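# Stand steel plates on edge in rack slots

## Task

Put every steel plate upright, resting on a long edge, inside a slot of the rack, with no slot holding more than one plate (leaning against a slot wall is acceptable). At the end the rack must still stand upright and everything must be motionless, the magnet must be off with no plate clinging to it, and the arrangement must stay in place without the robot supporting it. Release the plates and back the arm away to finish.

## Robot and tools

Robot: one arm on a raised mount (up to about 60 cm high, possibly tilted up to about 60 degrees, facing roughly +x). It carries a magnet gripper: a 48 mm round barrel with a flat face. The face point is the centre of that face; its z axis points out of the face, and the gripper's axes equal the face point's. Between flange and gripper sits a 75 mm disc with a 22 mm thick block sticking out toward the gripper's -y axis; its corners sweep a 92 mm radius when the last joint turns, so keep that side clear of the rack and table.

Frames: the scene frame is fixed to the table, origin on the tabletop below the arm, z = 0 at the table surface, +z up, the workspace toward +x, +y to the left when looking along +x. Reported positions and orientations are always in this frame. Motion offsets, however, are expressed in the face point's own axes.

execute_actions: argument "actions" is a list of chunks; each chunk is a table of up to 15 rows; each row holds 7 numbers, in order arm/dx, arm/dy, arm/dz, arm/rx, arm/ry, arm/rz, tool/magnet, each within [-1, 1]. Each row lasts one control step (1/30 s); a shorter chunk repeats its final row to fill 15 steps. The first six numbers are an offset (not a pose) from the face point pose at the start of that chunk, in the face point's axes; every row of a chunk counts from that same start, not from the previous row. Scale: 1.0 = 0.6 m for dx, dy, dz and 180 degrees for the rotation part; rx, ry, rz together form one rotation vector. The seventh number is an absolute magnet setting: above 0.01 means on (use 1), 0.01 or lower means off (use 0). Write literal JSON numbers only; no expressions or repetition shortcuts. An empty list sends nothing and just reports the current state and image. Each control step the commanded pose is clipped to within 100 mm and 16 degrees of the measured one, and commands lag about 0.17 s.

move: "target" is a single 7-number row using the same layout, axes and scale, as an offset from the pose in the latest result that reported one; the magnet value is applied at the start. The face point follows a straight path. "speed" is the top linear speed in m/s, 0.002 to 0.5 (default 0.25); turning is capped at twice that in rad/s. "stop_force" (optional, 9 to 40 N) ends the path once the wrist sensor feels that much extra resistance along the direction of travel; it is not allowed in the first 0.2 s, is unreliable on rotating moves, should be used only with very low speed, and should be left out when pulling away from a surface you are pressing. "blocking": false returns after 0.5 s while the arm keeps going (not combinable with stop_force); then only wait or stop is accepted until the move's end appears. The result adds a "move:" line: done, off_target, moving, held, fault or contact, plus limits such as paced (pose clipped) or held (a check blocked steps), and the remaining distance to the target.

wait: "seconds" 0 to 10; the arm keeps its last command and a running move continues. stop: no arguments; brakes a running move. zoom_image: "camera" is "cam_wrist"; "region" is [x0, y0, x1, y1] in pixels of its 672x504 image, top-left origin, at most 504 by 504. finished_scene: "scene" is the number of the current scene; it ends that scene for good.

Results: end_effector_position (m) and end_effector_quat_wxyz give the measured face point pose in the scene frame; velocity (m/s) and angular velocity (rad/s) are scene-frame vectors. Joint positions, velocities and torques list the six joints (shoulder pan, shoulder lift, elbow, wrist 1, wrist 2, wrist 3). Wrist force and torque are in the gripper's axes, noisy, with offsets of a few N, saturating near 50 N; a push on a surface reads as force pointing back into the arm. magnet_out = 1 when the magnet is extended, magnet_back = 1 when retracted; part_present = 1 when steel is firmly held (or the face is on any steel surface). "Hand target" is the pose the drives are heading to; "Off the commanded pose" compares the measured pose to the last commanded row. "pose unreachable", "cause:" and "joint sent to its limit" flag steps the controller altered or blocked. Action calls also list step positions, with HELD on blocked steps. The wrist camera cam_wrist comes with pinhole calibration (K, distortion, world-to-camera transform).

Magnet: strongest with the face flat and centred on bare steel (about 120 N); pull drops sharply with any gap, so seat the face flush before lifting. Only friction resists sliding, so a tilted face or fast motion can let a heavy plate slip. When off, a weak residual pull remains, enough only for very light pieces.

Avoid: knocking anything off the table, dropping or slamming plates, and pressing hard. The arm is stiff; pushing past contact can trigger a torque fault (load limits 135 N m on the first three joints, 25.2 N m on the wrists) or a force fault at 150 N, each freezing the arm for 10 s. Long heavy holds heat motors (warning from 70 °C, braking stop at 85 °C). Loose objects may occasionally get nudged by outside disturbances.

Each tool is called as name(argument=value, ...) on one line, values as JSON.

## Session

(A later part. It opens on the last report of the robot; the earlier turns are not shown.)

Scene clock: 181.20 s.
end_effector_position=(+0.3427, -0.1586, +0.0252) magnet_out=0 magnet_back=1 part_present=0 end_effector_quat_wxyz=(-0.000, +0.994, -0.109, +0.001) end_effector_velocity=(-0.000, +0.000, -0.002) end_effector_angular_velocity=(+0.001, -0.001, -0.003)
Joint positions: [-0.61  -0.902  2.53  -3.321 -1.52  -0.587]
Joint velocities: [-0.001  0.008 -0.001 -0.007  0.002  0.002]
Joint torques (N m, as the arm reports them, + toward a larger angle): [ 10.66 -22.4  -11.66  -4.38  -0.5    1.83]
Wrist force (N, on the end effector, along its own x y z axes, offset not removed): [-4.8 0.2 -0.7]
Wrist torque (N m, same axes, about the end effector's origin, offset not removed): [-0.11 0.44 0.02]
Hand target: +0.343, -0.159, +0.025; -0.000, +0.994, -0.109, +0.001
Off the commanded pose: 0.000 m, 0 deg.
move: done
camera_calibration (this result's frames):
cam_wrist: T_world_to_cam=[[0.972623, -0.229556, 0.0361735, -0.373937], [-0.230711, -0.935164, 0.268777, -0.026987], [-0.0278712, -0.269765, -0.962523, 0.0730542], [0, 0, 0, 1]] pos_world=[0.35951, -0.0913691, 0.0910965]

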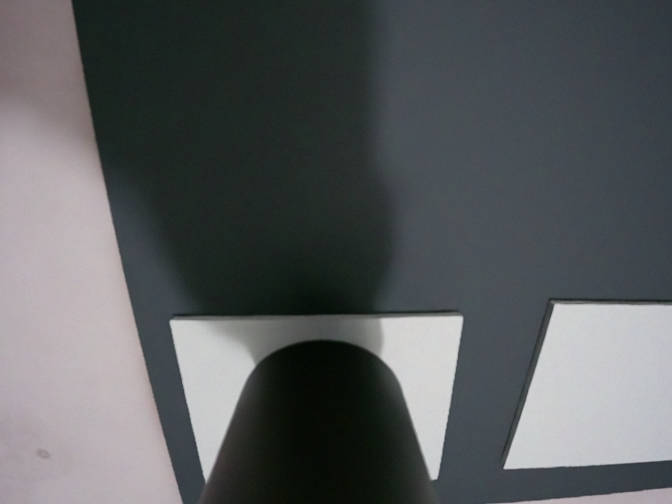

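move(target=[0,0,0.026,0,0,0,0], speed=0.1)

move(target=[0,0,0.015,0,0,0,0], speed=0.003, stop_force=9)

execute_actions(actions=[[[0,0,-0.0003,0,0,0,1]]])

Scene clock: 186.23 s.
end_effector_position=(+0.3427, -0.1586, +0.0098) magnet_out=0 magnet_back=1 part_present=0 end_effector_quat_wxyz=(-0.000, +0.994, -0.109, +0.001) end_effector_velocity=(-0.000, +0.001, -0.002) end_effector_angular_velocity=(+0.000, +0.000, +0.001)
Joint positions: [-0.607 -0.841  2.514 -3.366 -1.52  -0.584]
Joint velocities: [ 0.001  0.007 -0.001 -0.005 -0.    -0.   ]
Joint torques (N m, as the arm reports them, + toward a larger angle): [ 10.78 -21.07 -10.5   -4.35  -2.25   1.44]
Wrist force (N, on the end effector, along its own x y z axes, offset not removed): [0.2 -1.0 -2.8]
Wrist torque (N m, same axes, about the end effector's origin, offset not removed): [-0.11 -0.10 -0.05]
Hand target: +0.343, -0.159, +0.010; -0.000, +0.994, -0.109, +0.001
Off the commanded pose: 0.000 m, 0 deg.
move: done
camera_calibration (this result's frames):
cam_wrist: T_world_to_cam=[[0.972624, -0.229555, 0.036152, -0.373402], [-0.230705, -0.935169, 0.268763, -0.0228305], [-0.0278876, -0.269746, -0.962528, 0.0581805], [0, 0, 0, 1]] pos_world=[0.359535, -0.0913727, 0.0756355]

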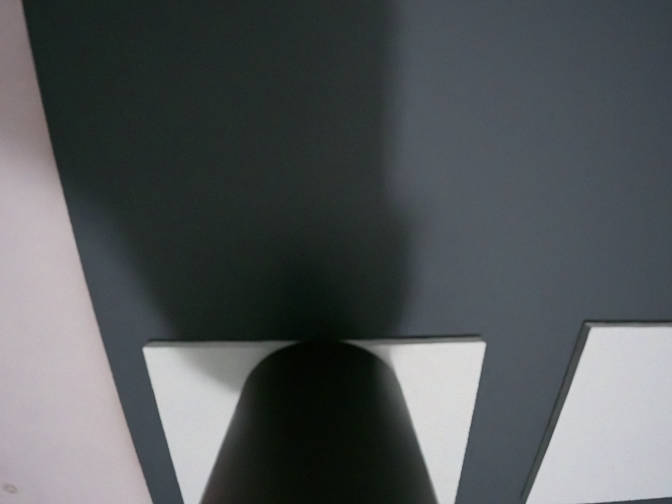

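Scene clock: 188.07 s.
end_effector_position=(+0.3427, -0.1586, +0.0053) magnet_out=0 magnet_back=1 part_present=0 end_effector_quat_wxyz=(-0.000, +0.994, -0.109, +0.000) end_effector_velocity=(+0.000, -0.001, +0.001) end_effector_angular_velocity=(-0.000, +0.001, -0.002)
Joint positions: [-0.607 -0.824  2.509 -3.379 -1.521 -0.584]
Joint velocities: [-0.001 -0.003 -0.     0.003 -0.     0.001]
Joint torques (N m, as the arm reports them, + toward a larger angle): [  3.48 -31.18 -11.51   1.37   0.57  -0.02]
Wrist force (N, on the end effector, along its own x y z axes, offset not removed): [-15.3 -10.3 -48.6]
Wrist torque (N m, same axes, about the end effector's origin, offset not removed): [-1.14 -0.01 0.31]
Hand target: +0.343, -0.159, +0.005; -0.000, +0.994, -0.109, +0.001
Off the commanded pose: 0.005 m, 0 deg.
move: contact
camera_calibration (this result's frames):
cam_wrist: T_world_to_cam=[[0.97263, -0.229547, 0.0360445, -0.373228], [-0.230666, -0.935157, 0.268838, -0.0216479], [-0.0280037, -0.269794, -0.962511, 0.0539789], [0, 0, 0, 1]] pos_world=[0.359531, -0.0913543, 0.0712279]

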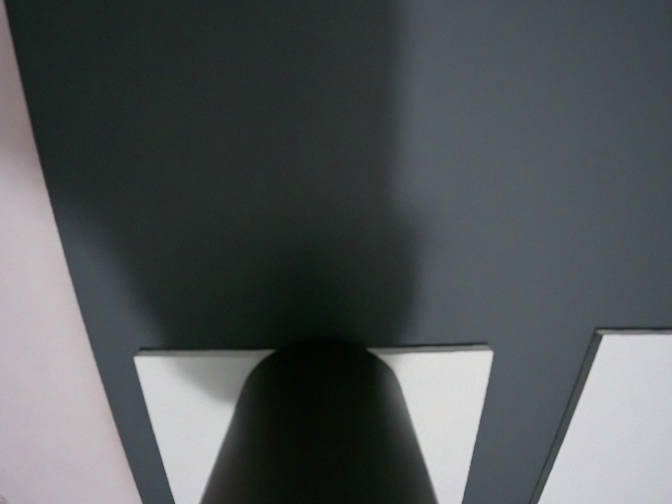

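Scene clock: 188.57 s.
end_effector_position=(+0.3428, -0.1586, +0.0055) magnet_out=1 magnet_back=0 part_present=1 end_effector_quat_wxyz=(-0.000, +0.994, -0.109, +0.001) end_effector_velocity=(-0.000, +0.000, -0.000) end_effector_angular_velocity=(+0.000, -0.000, -0.002)
Joint positions: [-0.607 -0.824  2.509 -3.378 -1.521 -0.584]
Joint velocities: [-0.     0.     0.    -0.     0.     0.001]
Joint torques (N m, as the arm reports them, + toward a larger angle): [ -0.31 -42.31  11.23  -1.12   1.07  -1.5 ]
Wrist force (N, on the end effector, along its own x y z axes, offset not removed): [0.1 -0.4 6.8]
Wrist torque (N m, same axes, about the end effector's origin, offset not removed): [-0.25 -0.09 0.19]
Hand target: +0.343, -0.159, +0.006; -0.000, +0.994, -0.109, +0.000
Off the commanded pose: 0.000 m, 0 deg.
Step readings (end_effector_position):
0: (+0.3427, -0.1586, +0.0053)
1: (+0.3427, -0.1586, +0.0054)
2: (+0.3427, -0.1586, +0.0054)
4: (+0.3427, -0.1586, +0.0054)
8: (+0.3427, -0.1586, +0.0055)
15: end_effector_position above
camera_calibration (this result's frames):
cam_wrist: T_world_to_cam=[[0.972635, -0.229507, 0.0361687, -0.373319], [-0.230659, -0.935137, 0.268914, -0.0217373], [-0.0278949, -0.269898, -0.962485, 0.0540717], [0, 0, 0, 1]] pos_world=[0.359598, -0.0914128, 0.0713911]

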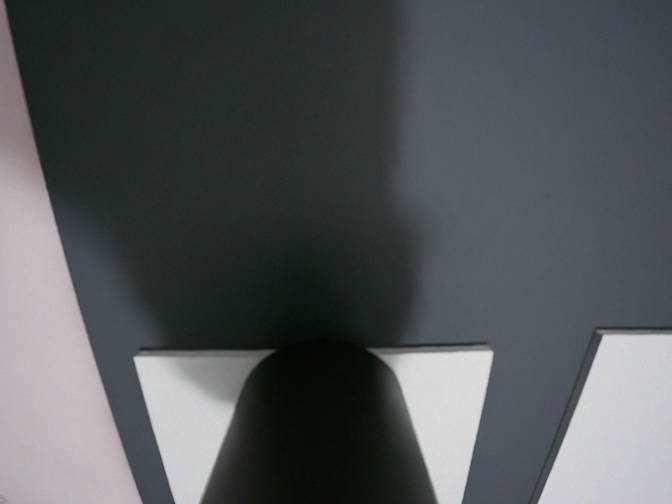

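move(target=[0,0,-0.09,0,0,0,1], speed=0.15)

zoom_image(camera="cam_wrist", region=[120,330,510,400])

Scene clock: 191.57 s.
end_effector_position=(+0.3427, -0.1586, +0.0594) magnet_out=1 magnet_back=0 part_present=1 end_effector_quat_wxyz=(-0.000, +0.994, -0.109, +0.001) end_effector_velocity=(+0.000, -0.001, +0.002) end_effector_angular_velocity=(+0.000, -0.000, -0.002)
Joint positions: [-0.615 -1.044  2.557 -3.207 -1.52  -0.592]
Joint velocities: [-0.002 -0.008 -0.     0.008  0.001 -0.   ]
Joint torques (N m, as the arm reports them, + toward a larger angle): [ -8.68 -37.69  10.6   -0.67   2.35  -1.34]
Wrist force (N, on the end effector, along its own x y z axes, offset not removed): [0.3 2.4 1.1]
Wrist torque (N m, same axes, about the end effector's origin, offset not removed): [0.10 0.06 0.29]
Hand target: +0.343, -0.159, +0.060; -0.000, +0.994, -0.109, +0.001
Off the commanded pose: 0.000 m, 0 deg.
move: done
camera_calibration (this result's frames):
cam_wrist: T_world_to_cam=[[0.972631, -0.22951, 0.0362511, -0.37517], [-0.230683, -0.935124, 0.26894, -0.0361991], [-0.0278252, -0.269942, -0.962474, 0.105883], [0, 0, 0, 1]] pos_world=[0.359498, -0.0913736, 0.125245]

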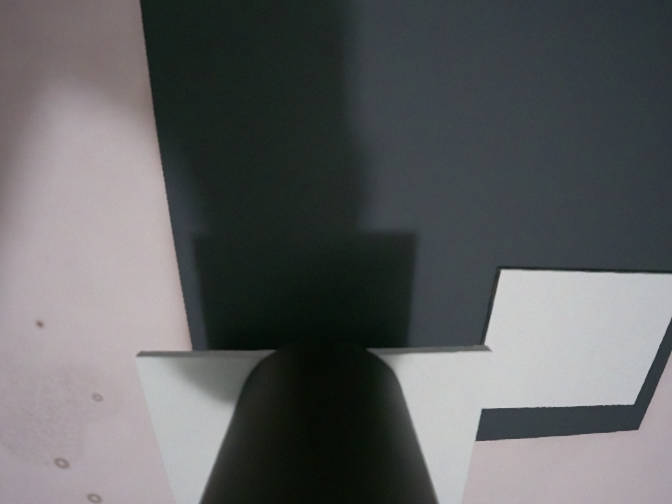

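Region (120, 330, 510, 400) of cam_wrist's 672x504 image, scaled by 1.292, with more detail than that image has; it fills the top 90 rows of this view, and the rest is white.

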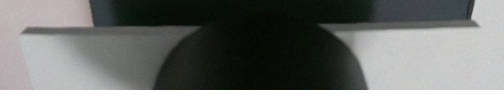

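move(target=[0.1087,-0.298,-0.2427,0.3853,-0.3843,-0.3843,1], speed=0.3)

Scene clock: 210.30 s.
end_effector_position=(+0.4449, +0.0017, +0.2055) magnet_out=1 magnet_back=0 part_present=1 end_effector_quat_wxyz=(+0.552, -0.553, -0.442, +0.441) end_effector_velocity=(+0.001, +0.000, +0.001) end_effector_angular_velocity=(+0.005, +0.003, +0.002)
Joint positions: [-0.075 -0.809  1.477 -0.798 -1.623 -1.552]
Joint velocities: [ 0.002  0.002 -0.004  0.006 -0.001 -0.003]
Joint torques (N m, as the arm reports them, + toward a larger angle): [ 13.99 -39.88 -26.69   4.18  -2.46  -1.26]
Wrist force (N, on the end effector, along its own x y z axes, offset not removed): [1.3 1.7 3.8]
Wrist torque (N m, same axes, about the end effector's origin, offset not removed): [-0.10 -0.27 -0.05]
Hand target: +0.445, +0.002, +0.206; +0.552, -0.552, -0.442, +0.441
Off the commanded pose: 0.000 m, 0 deg.
move: done
camera_calibration (this result's frames):
cam_wrist: T_world_to_cam=[[0.254414, 0.967012, -0.0127029, -0.11559], [0.259388, -0.0808854, -0.96238, 0.131536], [-0.93166, 0.241548, -0.27141, 0.551886], [0, 0, 0, 1]] pos_world=[0.509459, -0.0108906, 0.274906]

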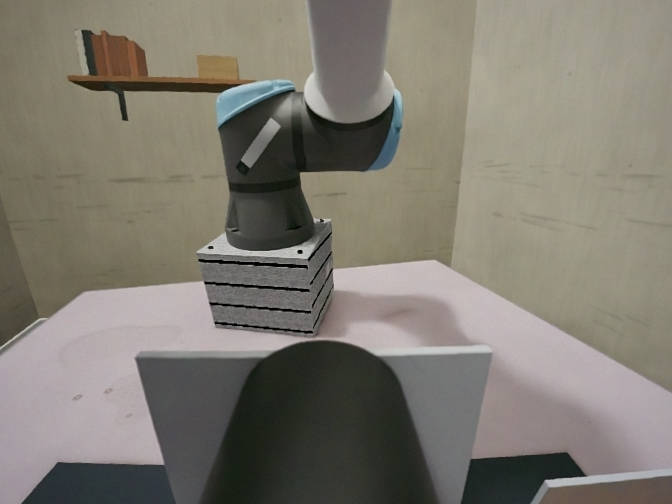

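move(target=[0.2567,0,-0.001,0,0,0,1], speed=0.2)

move(target=[0,0.105,0,0,0,0,1], speed=0.1)

Scene clock: 213.60 s.
end_effector_position=(+0.4794, +0.1517, +0.2055) magnet_out=1 magnet_back=0 part_present=1 end_effector_quat_wxyz=(+0.552, -0.553, -0.442, +0.441) end_effector_velocity=(+0.000, +0.001, -0.000) end_effector_angular_velocity=(-0.001, +0.001, +0.000)
Joint positions: [ 0.167 -0.719  1.312 -0.726 -1.383 -1.52 ]
Joint velocities: [ 0.002  0.002 -0.003  0.002  0.002  0.001]
Joint torques (N m, as the arm reports them, + toward a larger angle): [ 12.79 -45.93 -28.83   4.42   3.45   1.7 ]
Wrist force (N, on the end effector, along its own x y z axes, offset not removed): [-1.6 6.2 -4.5]
Wrist torque (N m, same axes, about the end effector's origin, offset not removed): [0.38 0.20 0.08]
Hand target: +0.479, +0.152, +0.206; +0.552, -0.553, -0.442, +0.441
Off the commanded pose: 0.000 m, 0 deg.
move: done
camera_calibration (this result's frames):
cam_wrist: T_world_to_cam=[[0.254431, 0.967007, -0.0127356, -0.269378], [0.259386, -0.0809222, -0.962377, 0.134782], [-0.931656, 0.241555, -0.271417, 0.547757], [0, 0, 0, 1]] pos_world=[0.543899, 0.139084, 0.274951]

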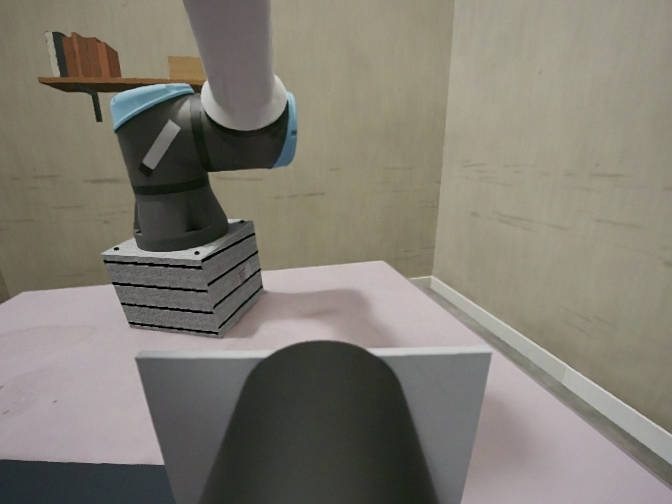

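Scene clock: 214.67 s.
end_effector_position=(+0.4795, +0.1517, +0.1427) magnet_out=1 magnet_back=0 part_present=1 end_effector_quat_wxyz=(+0.552, -0.553, -0.442, +0.441) end_effector_velocity=(+0.001, -0.000, -0.001) end_effector_angular_velocity=(+0.000, -0.001, -0.002)
Joint positions: [ 0.162 -0.614  1.294 -0.812 -1.388 -1.521]
Joint velocities: [-0.001  0.003 -0.002 -0.002  0.001 -0.   ]
Joint torques (N m, as the arm reports them, + toward a larger angle): [ -6.05 -49.45 -27.13   0.24  -2.1   -1.39]
Wrist force (N, on the end effector, along its own x y z axes, offset not removed): [0.1 5.0 0.8]
Wrist torque (N m, same axes, about the end effector's origin, offset not removed): [0.36 -0.01 -0.06]
Hand target: +0.480, +0.152, +0.143; +0.552, -0.553, -0.442, +0.441
Off the commanded pose: 0.000 m, 0 deg.
move: done
camera_calibration (this result's frames):
cam_wrist: T_world_to_cam=[[0.254432, 0.967007, -0.0127313, -0.270192], [0.259402, -0.0809223, -0.962373, 0.0742462], [-0.931652, 0.241556, -0.271433, 0.530839], [0, 0, 0, 1]] pos_world=[0.544043, 0.139059, 0.2121]

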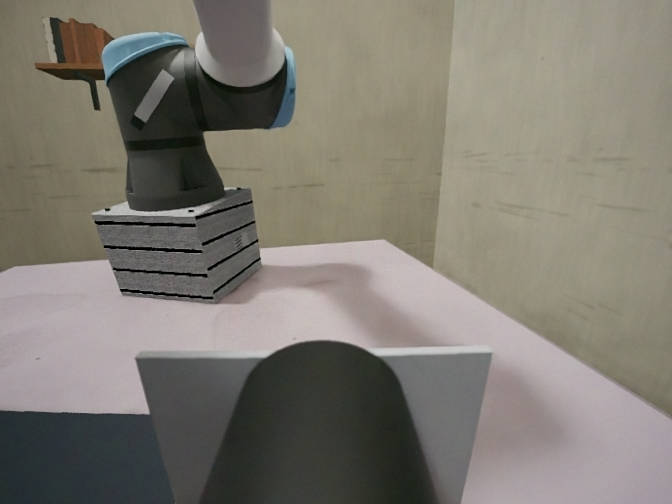

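move(target=[0,0.022,0,0,0,0,1], speed=0.003, stop_force=9)

Scene clock: 220.77 s.
end_effector_position=(+0.4795, +0.1517, +0.1295) magnet_out=1 magnet_back=0 part_present=1 end_effector_quat_wxyz=(+0.552, -0.553, -0.442, +0.441) end_effector_velocity=(+0.000, -0.001, -0.001) end_effector_angular_velocity=(-0.001, +0.001, +0.000)
Joint positions: [ 0.161 -0.591  1.288 -0.829 -1.389 -1.521]
Joint velocities: [-0.001  0.002 -0.    -0.    -0.001  0.   ]
Joint torques (N m, as the arm reports them, + toward a larger angle): [ -6.12 -45.27 -28.53   0.45  -2.03  -1.13]
Wrist force (N, on the end effector, along its own x y z axes, offset not removed): [-2.1 3.5 3.4]
Wrist torque (N m, same axes, about the end effector's origin, offset not removed): [0.01 0.14 -0.01]
Hand target: +0.480, +0.152, +0.129; +0.552, -0.553, -0.442, +0.441
Off the commanded pose: 0.000 m, 0 deg.
move: done
camera_calibration (this result's frames):
cam_wrist: T_world_to_cam=[[0.254432, 0.967007, -0.0127312, -0.270363], [0.259402, -0.0809223, -0.962373, 0.0615684], [-0.931652, 0.241556, -0.271433, 0.527296], [0, 0, 0, 1]] pos_world=[0.544074, 0.139054, 0.198935]

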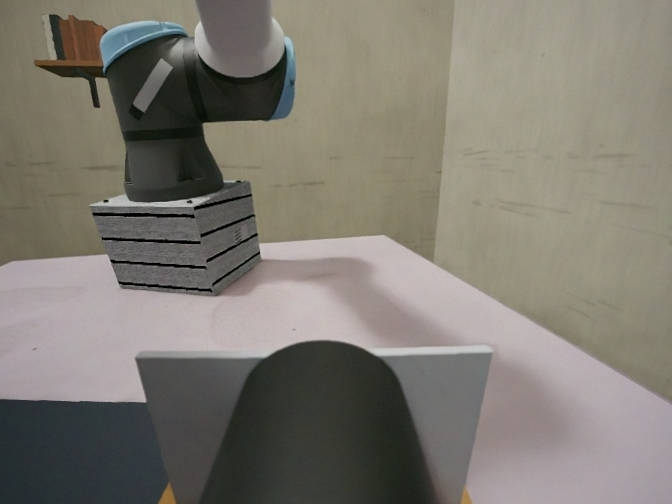

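In. Continue down (expected floor ≈0.115).

move(target=[0,0.018,0,0,0,0,1], speed=0.012, stop_force=9)

move(target=[0,0.015,0,0,0,0,1], speed=0.002, stop_force=9)

Scene clock: 224.90 s.
end_effector_position=(+0.4796, +0.1517, +0.1189) magnet_out=1 magnet_back=0 part_present=1 end_effector_quat_wxyz=(+0.552, -0.553, -0.442, +0.441) end_effector_velocity=(-0.000, +0.000, -0.002) end_effector_angular_velocity=(-0.001, +0.000, +0.001)
Joint positions: [ 0.161 -0.572  1.281 -0.841 -1.39  -1.521]
Joint velocities: [ 0.001  0.003 -0.001 -0.002  0.     0.001]
Joint torques (N m, as the arm reports them, + toward a larger angle): [ -5.76 -44.77 -27.     0.11  -2.17  -1.33]
Wrist force (N, on the end effector, along its own x y z axes, offset not removed): [-0.6 -1.6 -2.7]
Wrist torque (N m, same axes, about the end effector's origin, offset not removed): [-0.49 -0.03 0.30]
Hand target: +0.480, +0.152, +0.119; +0.552, -0.553, -0.442, +0.441
Off the commanded pose: 0.000 m, 0 deg.
move: done
camera_calibration (this result's frames):
cam_wrist: T_world_to_cam=[[0.254433, 0.967007, -0.0127309, -0.270502], [0.259403, -0.0809225, -0.962373, 0.0513013], [-0.931651, 0.241557, -0.271434, 0.524426], [0, 0, 0, 1]] pos_world=[0.544099, 0.139049, 0.188274]

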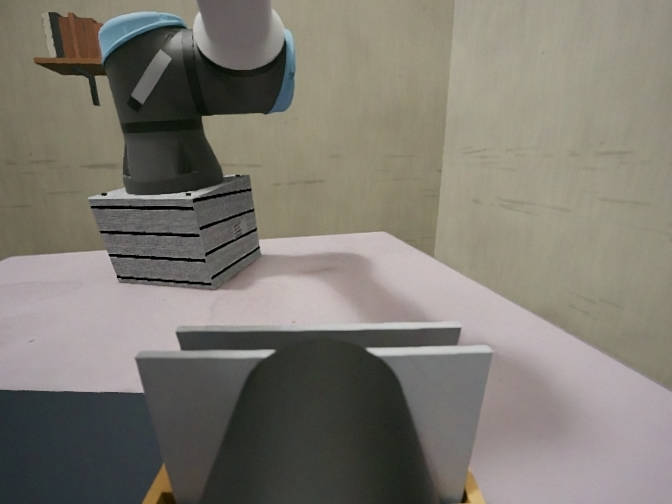

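Scene clock: 227.10 s.
end_effector_position=(+0.4796, +0.1517, +0.1152) magnet_out=1 magnet_back=0 part_present=1 end_effector_quat_wxyz=(+0.552, -0.553, -0.442, +0.441) end_effector_velocity=(+0.000, +0.001, +0.001) end_effector_angular_velocity=(+0.000, -0.002, -0.000)
Joint positions: [ 0.16  -0.566  1.279 -0.846 -1.39  -1.521]
Joint velocities: [ 0.001 -0.002 -0.     0.     0.001 -0.   ]
Joint torques (N m, as the arm reports them, + toward a larger angle): [ -6.07 -57.12 -17.75  -0.81  -2.29  -0.66]
Wrist force (N, on the end effector, along its own x y z axes, offset not removed): [-4.6 -14.6 0.4]
Wrist torque (N m, same axes, about the end effector's origin, offset not removed): [-0.04 0.34 -0.24]
Hand target: +0.480, +0.152, +0.115; +0.552, -0.553, -0.442, +0.441
Off the commanded pose: 0.005 m, 0 deg.
move: contact
camera_calibration (this result's frames):
cam_wrist: T_world_to_cam=[[0.254438, 0.967006, -0.0127067, -0.270558], [0.259435, -0.0809081, -0.962365, 0.0477158], [-0.931641, 0.241566, -0.271461, 0.523456], [0, 0, 0, 1]] pos_world=[0.544134, 0.139043, 0.18458]

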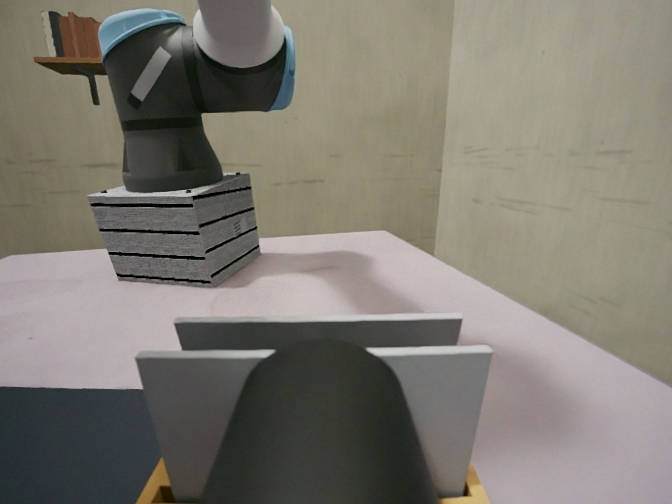

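execute_actions(actions=[[[0,-0.0005,0,0,0,0,0]]])

move(target=[0,-0.09,-0.08,0,0,0,0], speed=0.15)

Scene clock: 236.17 s.
end_effector_position=(+0.4796, +0.1517, +0.1155) magnet_out=0 magnet_back=1 part_present=0 end_effector_quat_wxyz=(+0.552, -0.553, -0.442, +0.441) end_effector_velocity=(+0.000, +0.000, +0.000) end_effector_angular_velocity=(-0.000, -0.001, +0.002)
Joint positions: [ 0.16  -0.566  1.279 -0.845 -1.39  -1.521]
Joint velocities: [ 0.001 -0.    -0.001 -0.    -0.001  0.001]
Joint torques (N m, as the arm reports them, + toward a larger angle): [ 10.77 -64.48  -3.54   4.01   1.21   0.46]
Wrist force (N, on the end effector, along its own x y z axes, offset not removed): [2.3 1.1 1.0]
Wrist torque (N m, same axes, about the end effector's origin, offset not removed): [-0.11 -0.16 0.25]
Hand target: +0.480, +0.152, +0.115; +0.552, -0.553, -0.442, +0.441
Off the commanded pose: 0.000 m, 0 deg.
Step readings (end_effector_position):
0: (+0.4796, +0.1517, +0.1153)
1: (+0.4796, +0.1517, +0.1153)
2: (+0.4796, +0.1517, +0.1153)
4: (+0.4796, +0.1517, +0.1153)
8: (+0.4796, +0.1517, +0.1154)
15: end_effector_position above
camera_calibration (this result's frames):
cam_wrist: T_world_to_cam=[[0.254437, 0.967006, -0.0127084, -0.270539], [0.259428, -0.0809078, -0.962367, 0.0480032], [-0.931643, 0.241565, -0.271454, 0.523539], [0, 0, 0, 1]] pos_world=[0.544133, 0.139028, 0.184875]

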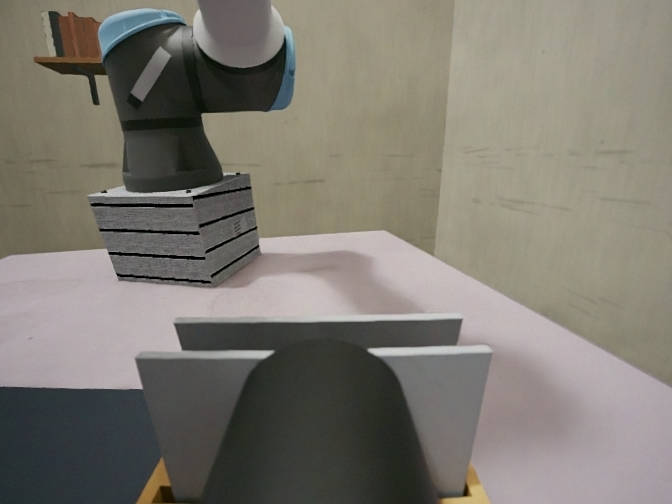

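Scene clock: 237.13 s.
end_effector_position=(+0.5262, +0.1411, +0.1695) magnet_out=0 magnet_back=1 part_present=0 end_effector_quat_wxyz=(+0.552, -0.553, -0.442, +0.441) end_effector_velocity=(+0.002, -0.001, +0.001) end_effector_angular_velocity=(+0.000, -0.000, -0.002)
Joint positions: [ 0.152 -0.574  1.109 -0.667 -1.398 -1.522]
Joint velocities: [-0.002  0.001 -0.006  0.005 -0.    -0.   ]
Joint torques (N m, as the arm reports them, + toward a larger angle): [ -6.05 -47.46 -28.97   4.1   -2.38  -1.3 ]
Wrist force (N, on the end effector, along its own x y z axes, offset not removed): [1.0 0.1 3.8]
Wrist torque (N m, same axes, about the end effector's origin, offset not removed): [0.08 -0.10 0.04]
Hand target: +0.526, +0.141, +0.170; +0.552, -0.553, -0.442, +0.441
Off the commanded pose: 0.000 m, 0 deg.
move: done
camera_calibration (this result's frames):
cam_wrist: T_world_to_cam=[[0.254456, 0.967001, -0.0127082, -0.27153], [0.259468, -0.0809235, -0.962355, 0.0870451], [-0.931627, 0.24158, -0.271497, 0.58414], [0, 0, 0, 1]] pos_world=[0.590707, 0.128498, 0.23891]

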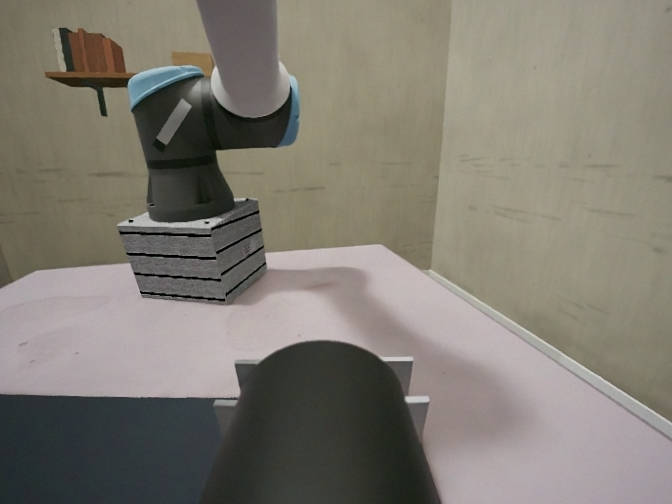

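move(target=[-0.5515,0.2408,-0.0313,-0.3784,0.3949,0.3949,0], speed=0.35)

Scene clock: 262.10 s.
end_effector_position=(+0.4719, -0.1858, +0.0248) magnet_out=0 magnet_back=1 part_present=0 end_effector_quat_wxyz=(-0.000, +0.991, -0.131, +0.001) end_effector_velocity=(-0.000, -0.001, -0.001) end_effector_angular_velocity=(-0.008, -0.004, -0.002)
Joint positions: [-0.449 -0.902  2.18  -2.978 -1.54  -0.382]
Joint velocities: [ 0.001  0.005  0.002 -0.015 -0.003  0.003]
Joint torques (N m, as the arm reports them, + toward a larger angle): [ -9.9  -34.41   4.19  -4.56  -1.94   1.43]
Wrist force (N, on the end effector, along its own x y z axes, offset not removed): [-4.3 4.5 1.1]
Wrist torque (N m, same axes, about the end effector's origin, offset not removed): [0.39 0.33 0.17]
Hand target: +0.472, -0.186, +0.025; -0.000, +0.991, -0.132, +0.001
Off the commanded pose: 0.000 m, 0 deg.
move: done
camera_calibration (this result's frames):
cam_wrist: T_world_to_cam=[[0.96123, -0.273375, 0.0361038, -0.508623], [-0.272814, -0.923762, 0.268767, -0.000471467], [-0.0401229, -0.268197, -0.962528, 0.0749662], [0, 0, 0, 1]] pos_world=[0.491783, -0.119374, 0.090647]

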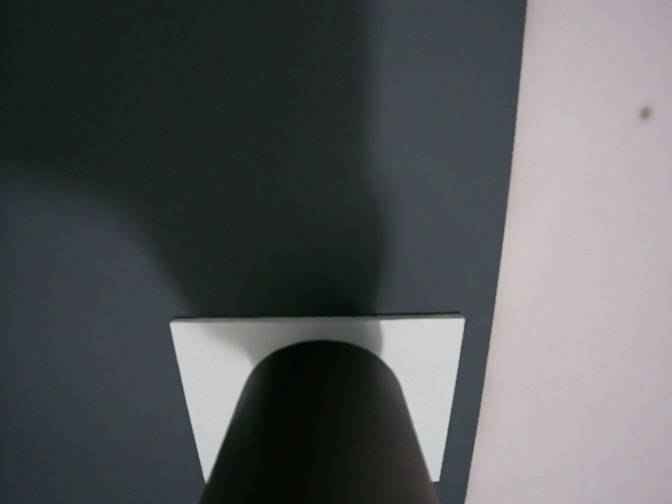

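zoom_image(camera="cam_wrist", region=[150,290,490,360])

Region (150, 290, 490, 360) of cam_wrist's 672x504 image, scaled by 1.482, with more detail than that image has; it fills the top 104 rows of this view, and the rest is white.

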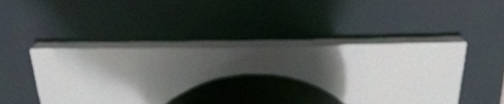

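move(target=[0,0,0.027,0,0,0,0], speed=0.1)

move(target=[0,0,0.012,0,0,0,0], speed=0.002, stop_force=9)

execute_actions(actions=[[[0,0,-0.0003,0,0,0,1]]])

Scene clock: 265.73 s.
end_effector_position=(+0.4719, -0.1858, +0.0087) magnet_out=0 magnet_back=1 part_present=0 end_effector_quat_wxyz=(-0.000, +0.991, -0.131, +0.001) end_effector_velocity=(-0.000, -0.001, -0.002) end_effector_angular_velocity=(-0.002, +0.002, -0.001)
Joint positions: [-0.448 -0.856  2.168 -3.012 -1.541 -0.381]
Joint velocities: [-0.001  0.006 -0.002 -0.003 -0.003  0.   ]
Joint torques (N m, as the arm reports them, + toward a larger angle): [ 11.41 -31.52 -20.86  -4.47   1.35   1.86]
Wrist force (N, on the end effector, along its own x y z axes, offset not removed): [-0.3 0.1 -1.3]
Wrist torque (N m, same axes, about the end effector's origin, offset not removed): [0.01 0.12 0.02]
Hand target: +0.472, -0.186, +0.009; -0.000, +0.991, -0.131, +0.001
Off the commanded pose: 0.000 m, 0 deg.
move: done
camera_calibration (this result's frames):
cam_wrist: T_world_to_cam=[[0.96123, -0.27338, 0.0360646, -0.50806], [-0.272805, -0.923739, 0.268856, 0.00382767], [-0.0401858, -0.268271, -0.962505, 0.0595207], [0, 0, 0, 1]] pos_world=[0.491799, -0.11939, 0.0745828]

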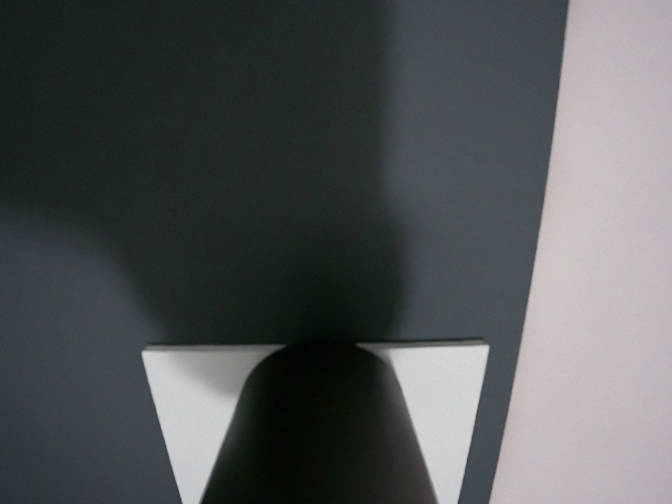

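Scene clock: 267.60 s.
end_effector_position=(+0.4719, -0.1858, +0.0057) magnet_out=0 magnet_back=1 part_present=0 end_effector_quat_wxyz=(-0.000, +0.991, -0.131, +0.001) end_effector_velocity=(-0.001, -0.000, -0.000) end_effector_angular_velocity=(+0.001, +0.002, -0.003)
Joint positions: [-0.448 -0.847  2.166 -3.018 -1.541 -0.381]
Joint velocities: [-0.001 -0.    -0.     0.003 -0.     0.001]
Joint torques (N m, as the arm reports them, + toward a larger angle): [  9.09 -36.18 -20.22  -0.27   0.04   0.7 ]
Wrist force (N, on the end effector, along its own x y z axes, offset not removed): [-20.4 -5.7 -36.9]
Wrist torque (N m, same axes, about the end effector's origin, offset not removed): [-1.00 0.12 0.54]
Hand target: +0.472, -0.186, +0.006; -0.000, +0.991, -0.131, +0.001
Off the commanded pose: 0.004 m, 0 deg.
move: contact
camera_calibration (this result's frames):
cam_wrist: T_world_to_cam=[[0.961227, -0.27338, 0.0361294, -0.50796], [-0.272823, -0.923735, 0.268851, 0.00466647], [-0.0401246, -0.268284, -0.962504, 0.0565922], [0, 0, 0, 1]] pos_world=[0.491809, -0.119373, 0.0715679]

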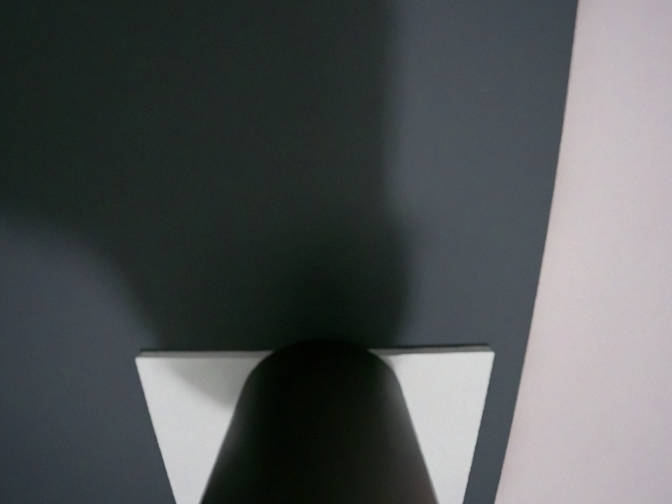

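Scene clock: 268.10 s.
end_effector_position=(+0.4720, -0.1858, +0.0059) magnet_out=1 magnet_back=0 part_present=1 end_effector_quat_wxyz=(-0.000, +0.991, -0.131, +0.001) end_effector_velocity=(-0.000, -0.000, -0.000) end_effector_angular_velocity=(-0.000, -0.000, +0.001)
Joint positions: [-0.448 -0.848  2.166 -3.018 -1.541 -0.381]
Joint velocities: [-0.001  0.    -0.    -0.     0.    -0.002]
Joint torques (N m, as the arm reports them, + toward a larger angle): [  8.51 -50.05  -2.58  -1.03   0.08  -0.29]
Wrist force (N, on the end effector, along its own x y z axes, offset not removed): [-3.7 -2.5 -0.7]
Wrist torque (N m, same axes, about the end effector's origin, offset not removed): [-0.13 0.19 0.15]
Hand target: +0.472, -0.186, +0.006; -0.000, +0.991, -0.131, +0.001
Off the commanded pose: 0.000 m, 0 deg.
Step readings (end_effector_position):
0: (+0.4719, -0.1858, +0.0057)
1: (+0.4719, -0.1858, +0.0057)
2: (+0.4719, -0.1858, +0.0057)
4: (+0.4720, -0.1858, +0.0058)
8: (+0.4720, -0.1858, +0.0058)
15: end_effector_position above
camera_calibration (this result's frames):
cam_wrist: T_world_to_cam=[[0.961225, -0.273375, 0.0362257, -0.508035], [-0.272842, -0.92372, 0.268886, 0.0046087], [-0.0400443, -0.268344, -0.962491, 0.0567143], [0, 0, 0, 1]] pos_world=[0.491864, -0.119408, 0.0717516]

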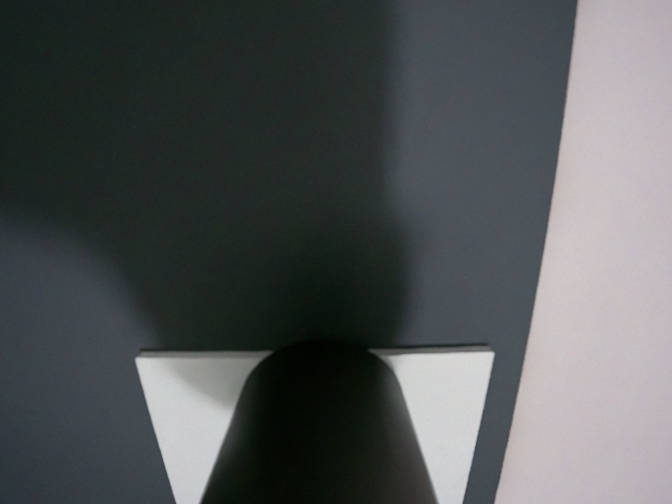

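move(target=[0,0,-0.05,0,0,0,1], speed=0.15)

move(target=[-0.0745,-0.2922,-0.2817,0.3784,-0.3949,-0.3949,1], speed=0.3)

Scene clock: 275.13 s.
end_effector_position=(+0.4719, -0.1858, +0.0357) magnet_out=1 magnet_back=0 part_present=1 end_effector_quat_wxyz=(-0.000, +0.991, -0.131, +0.001) end_effector_velocity=(+0.000, -0.000, +0.002) end_effector_angular_velocity=(-0.000, -0.000, -0.001)
Joint positions: [-0.45  -0.933  2.187 -2.954 -1.54  -0.383]
Joint velocities: [-0.001 -0.005  0.     0.004  0.     0.   ]
Joint torques (N m, as the arm reports them, + toward a larger angle): [-10.06 -51.91   3.07  -0.12   2.95  -1.27]
Wrist force (N, on the end effector, along its own x y z axes, offset not removed): [-1.5 -2.7 2.5]
Wrist torque (N m, same axes, about the end effector's origin, offset not removed): [-0.12 0.16 0.02]
Hand target: +0.472, -0.186, +0.036; -0.000, +0.991, -0.131, +0.001
Off the commanded pose: 0.000 m, 0 deg.
move: done
camera_calibration (this result's frames):
cam_wrist: T_world_to_cam=[[0.961225, -0.273376, 0.0362318, -0.509056], [-0.272845, -0.923718, 0.268888, -0.00342374], [-0.0400396, -0.268347, -0.96249, 0.0854652], [0, 0, 0, 1]] pos_world=[0.491805, -0.119392, 0.101624]

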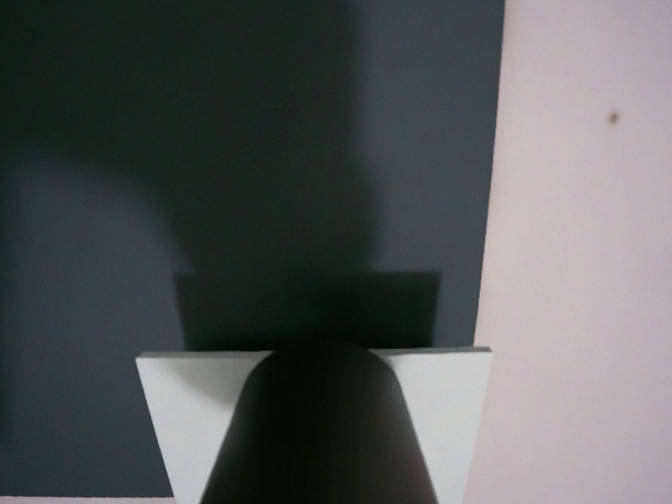

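Scene clock: 279.17 s.
end_effector_position=(+0.4743, -0.0049, +0.2050) magnet_out=1 magnet_back=0 part_present=1 end_effector_quat_wxyz=(+0.552, -0.553, -0.442, +0.441) end_effector_velocity=(-0.000, +0.001, +0.000) end_effector_angular_velocity=(+0.003, +0.004, +0.005)
Joint positions: [-0.072 -0.756  1.362 -0.737 -1.62  -1.552]
Joint velocities: [ 0.003  0.002 -0.002  0.005 -0.002 -0.001]
Joint torques (N m, as the arm reports them, + toward a larger angle): [ 15.3  -43.67 -29.01   4.22  -2.24  -1.24]
Wrist force (N, on the end effector, along its own x y z axes, offset not removed): [-2.9 -0.8 0.2]
Wrist torque (N m, same axes, about the end effector's origin, offset not removed): [-0.45 0.28 0.19]
Hand target: +0.474, -0.005, +0.205; +0.552, -0.552, -0.442, +0.441
Off the commanded pose: 0.000 m, 0 deg.
move: done
camera_calibration (this result's frames):
cam_wrist: T_world_to_cam=[[0.254475, 0.966996, -0.0126653, -0.116681], [0.259376, -0.0808622, -0.962385, 0.122943], [-0.931647, 0.241618, -0.271393, 0.580756], [0, 0, 0, 1]] pos_world=[0.538864, -0.0175495, 0.274454]

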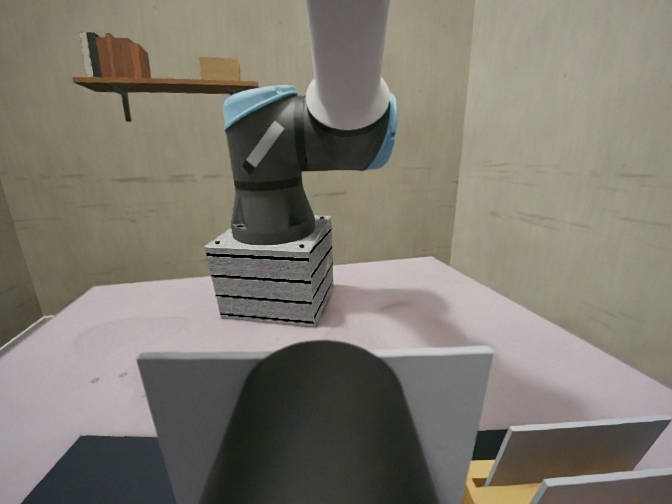

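move(target=[0.2565,0,-0.0006,0,0,0,1], speed=0.2)

move(target=[0,0.104,0,0,0,0,1], speed=0.1)

Scene clock: 281.93 s.
end_effector_position=(+0.5085, +0.1450, +0.2051) magnet_out=1 magnet_back=0 part_present=1 end_effector_quat_wxyz=(+0.552, -0.553, -0.442, +0.441) end_effector_velocity=(+0.000, +0.002, -0.000) end_effector_angular_velocity=(-0.001, +0.000, +0.000)
Joint positions: [ 0.159 -0.664  1.193 -0.661 -1.391 -1.522]
Joint velocities: [ 0.002  0.002 -0.003  0.002  0.002  0.001]
Joint torques (N m, as the arm reports them, + toward a larger angle): [ 17.22 -49.39 -30.41   4.66   2.77   1.8 ]
Wrist force (N, on the end effector, along its own x y z axes, offset not removed): [0.9 5.9 3.1]
Wrist torque (N m, same axes, about the end effector's origin, offset not removed): [0.35 -0.01 0.10]
Hand target: +0.509, +0.145, +0.205; +0.552, -0.553, -0.442, +0.441
Off the commanded pose: 0.000 m, 0 deg.
move: done
camera_calibration (this result's frames):
cam_wrist: T_world_to_cam=[[0.254493, 0.966991, -0.0126965, -0.270341], [0.259376, -0.0808987, -0.962382, 0.126248], [-0.931642, 0.241626, -0.271403, 0.576398], [0, 0, 0, 1]] pos_world=[0.573051, 0.132358, 0.274503]

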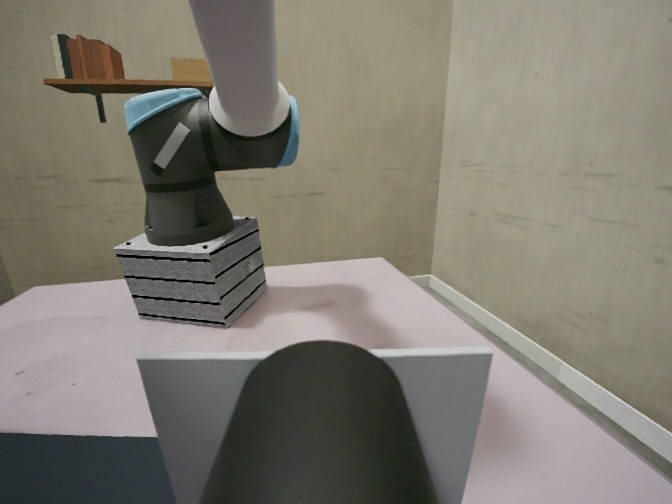

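Scene clock: 282.97 s.
end_effector_position=(+0.5087, +0.1450, +0.1428) magnet_out=1 magnet_back=0 part_present=1 end_effector_quat_wxyz=(+0.552, -0.553, -0.442, +0.441) end_effector_velocity=(-0.000, +0.000, -0.002) end_effector_angular_velocity=(+0.000, +0.001, +0.000)
Joint positions: [ 0.154 -0.565  1.175 -0.743 -1.396 -1.522]
Joint velocities: [ 0.001  0.003 -0.001 -0.001  0.    -0.   ]
Joint torques (N m, as the arm reports them, + toward a larger angle): [ -6.13 -50.4  -29.46   0.6   -2.01  -1.31]
Wrist force (N, on the end effector, along its own x y z axes, offset not removed): [-2.4 1.5 0.6]
Wrist torque (N m, same axes, about the end effector's origin, offset not removed): [-0.06 0.25 0.01]
Hand target: +0.509, +0.145, +0.143; +0.552, -0.553, -0.442, +0.441
Off the commanded pose: 0.000 m, 0 deg.
move: done
camera_calibration (this result's frames):
cam_wrist: T_world_to_cam=[[0.254494, 0.966991, -0.0126921, -0.271147], [0.259394, -0.0808991, -0.962377, 0.066297], [-0.931637, 0.241627, -0.27142, 0.559642], [0, 0, 0, 1]] pos_world=[0.573191, 0.132336, 0.212259]

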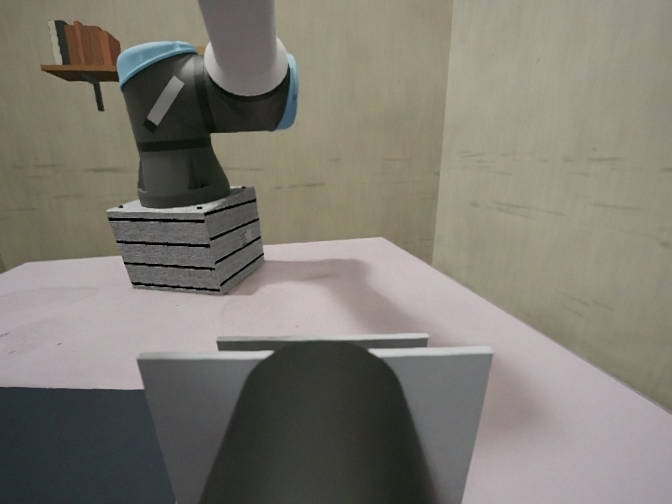

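move(target=[0,0.022,0,0,0,0,1], speed=0.003, stop_force=9)

Scene clock: 289.13 s.
end_effector_position=(+0.5087, +0.1450, +0.1297) magnet_out=1 magnet_back=0 part_present=1 end_effector_quat_wxyz=(+0.552, -0.553, -0.442, +0.441) end_effector_velocity=(+0.000, -0.000, -0.000) end_effector_angular_velocity=(+0.001, -0.001, +0.001)
Joint positions: [ 0.153 -0.542  1.168 -0.759 -1.397 -1.522]
Joint velocities: [ 0.     0.    -0.001 -0.    -0.001 -0.001]
Joint torques (N m, as the arm reports them, + toward a larger angle): [ -6.12 -48.18 -29.09   0.13  -2.22  -1.46]
Wrist force (N, on the end effector, along its own x y z axes, offset not removed): [1.2 4.4 0.0]
Wrist torque (N m, same axes, about the end effector's origin, offset not removed): [0.09 -0.03 0.12]
Hand target: +0.509, +0.145, +0.130; +0.552, -0.553, -0.442, +0.441
Off the commanded pose: 0.000 m, 0 deg.
move: done
camera_calibration (this result's frames):
cam_wrist: T_world_to_cam=[[0.254494, 0.966991, -0.0126921, -0.271318], [0.259394, -0.0808991, -0.962377, 0.0536195], [-0.931637, 0.241627, -0.27142, 0.556099], [0, 0, 0, 1]] pos_world=[0.573223, 0.132331, 0.199095]

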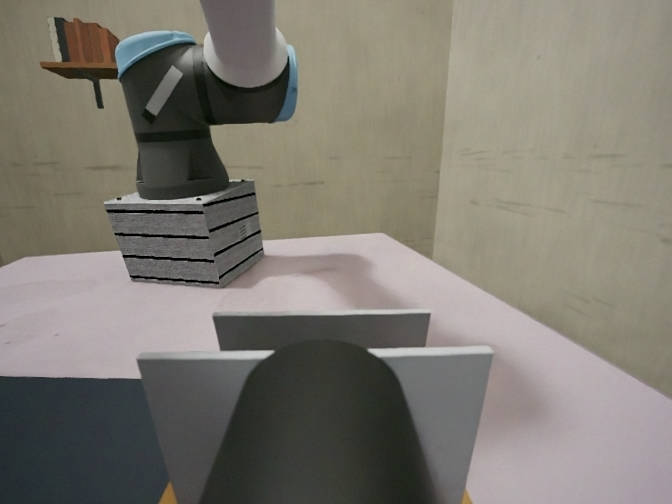

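move(target=[0,0.018,0,0,0,0,1], speed=0.012, stop_force=9)

move(target=[0,0.015,0,0,0,0,1], speed=0.002, stop_force=9)

Scene clock: 295.23 s.
end_effector_position=(+0.5087, +0.1450, +0.1190) magnet_out=1 magnet_back=0 part_present=1 end_effector_quat_wxyz=(+0.552, -0.553, -0.442, +0.441) end_effector_velocity=(+0.000, -0.000, -0.001) end_effector_angular_velocity=(+0.000, -0.000, -0.002)
Joint positions: [ 0.153 -0.524  1.162 -0.771 -1.397 -1.522]
Joint velocities: [-0.001  0.003 -0.001 -0.002  0.001 -0.   ]
Joint torques (N m, as the arm reports them, + toward a larger angle): [ -4.47 -49.92 -26.79   0.45  -2.21  -1.23]
Wrist force (N, on the end effector, along its own x y z axes, offset not removed): [0.3 -0.2 2.2]
Wrist torque (N m, same axes, about the end effector's origin, offset not removed): [-0.22 -0.02 0.18]
Hand target: +0.509, +0.145, +0.119; +0.552, -0.553, -0.442, +0.441
Off the commanded pose: 0.000 m, 0 deg.
move: done
camera_calibration (this result's frames):
cam_wrist: T_world_to_cam=[[0.254495, 0.966991, -0.0126918, -0.271456], [0.259395, -0.0808994, -0.962377, 0.0433521], [-0.931637, 0.241628, -0.271421, 0.553229], [0, 0, 0, 1]] pos_world=[0.573247, 0.132327, 0.188434]

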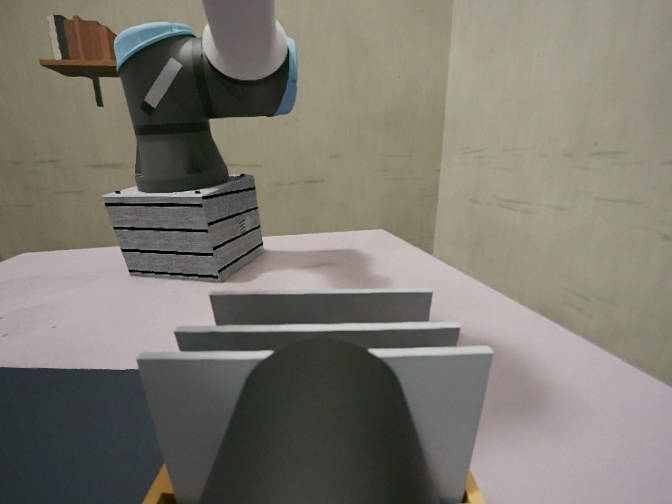

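Scene clock: 297.30 s.
end_effector_position=(+0.5087, +0.1450, +0.1156) magnet_out=1 magnet_back=0 part_present=1 end_effector_quat_wxyz=(+0.552, -0.553, -0.442, +0.441) end_effector_velocity=(+0.000, +0.000, +0.001) end_effector_angular_velocity=(+0.001, -0.003, +0.001)
Joint positions: [ 0.152 -0.517  1.159 -0.774 -1.398 -1.522]
Joint velocities: [ 0.001 -0.002 -0.001 -0.    -0.    -0.001]
Joint torques (N m, as the arm reports them, + toward a larger angle): [ -4.75 -58.54 -19.12  -0.95  -2.18  -0.97]
Wrist force (N, on the end effector, along its own x y z axes, offset not removed): [-0.3 -14.5 -1.8]
Wrist torque (N m, same axes, about the end effector's origin, offset not removed): [-0.38 -0.24 0.00]
Hand target: +0.509, +0.145, +0.116; +0.552, -0.553, -0.442, +0.441
Off the commanded pose: 0.006 m, 0 deg.
move: contact
camera_calibration (this result's frames):
cam_wrist: T_world_to_cam=[[0.254499, 0.96699, -0.0126745, -0.271507], [0.259422, -0.0808906, -0.96237, 0.0400209], [-0.931628, 0.241635, -0.271445, 0.552328], [0, 0, 0, 1]] pos_world=[0.57328, 0.132321, 0.185]

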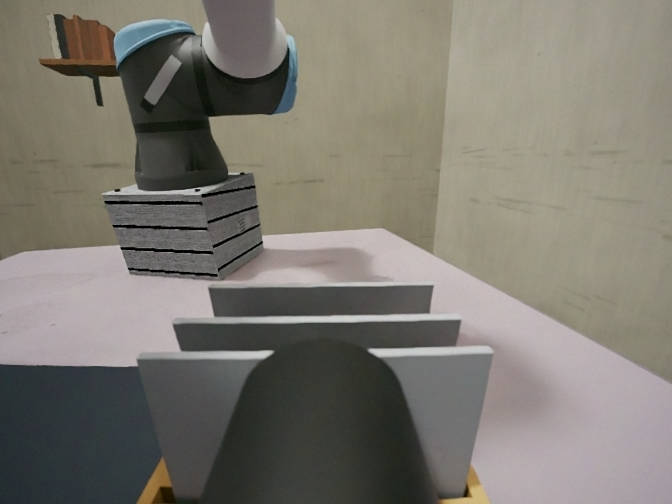

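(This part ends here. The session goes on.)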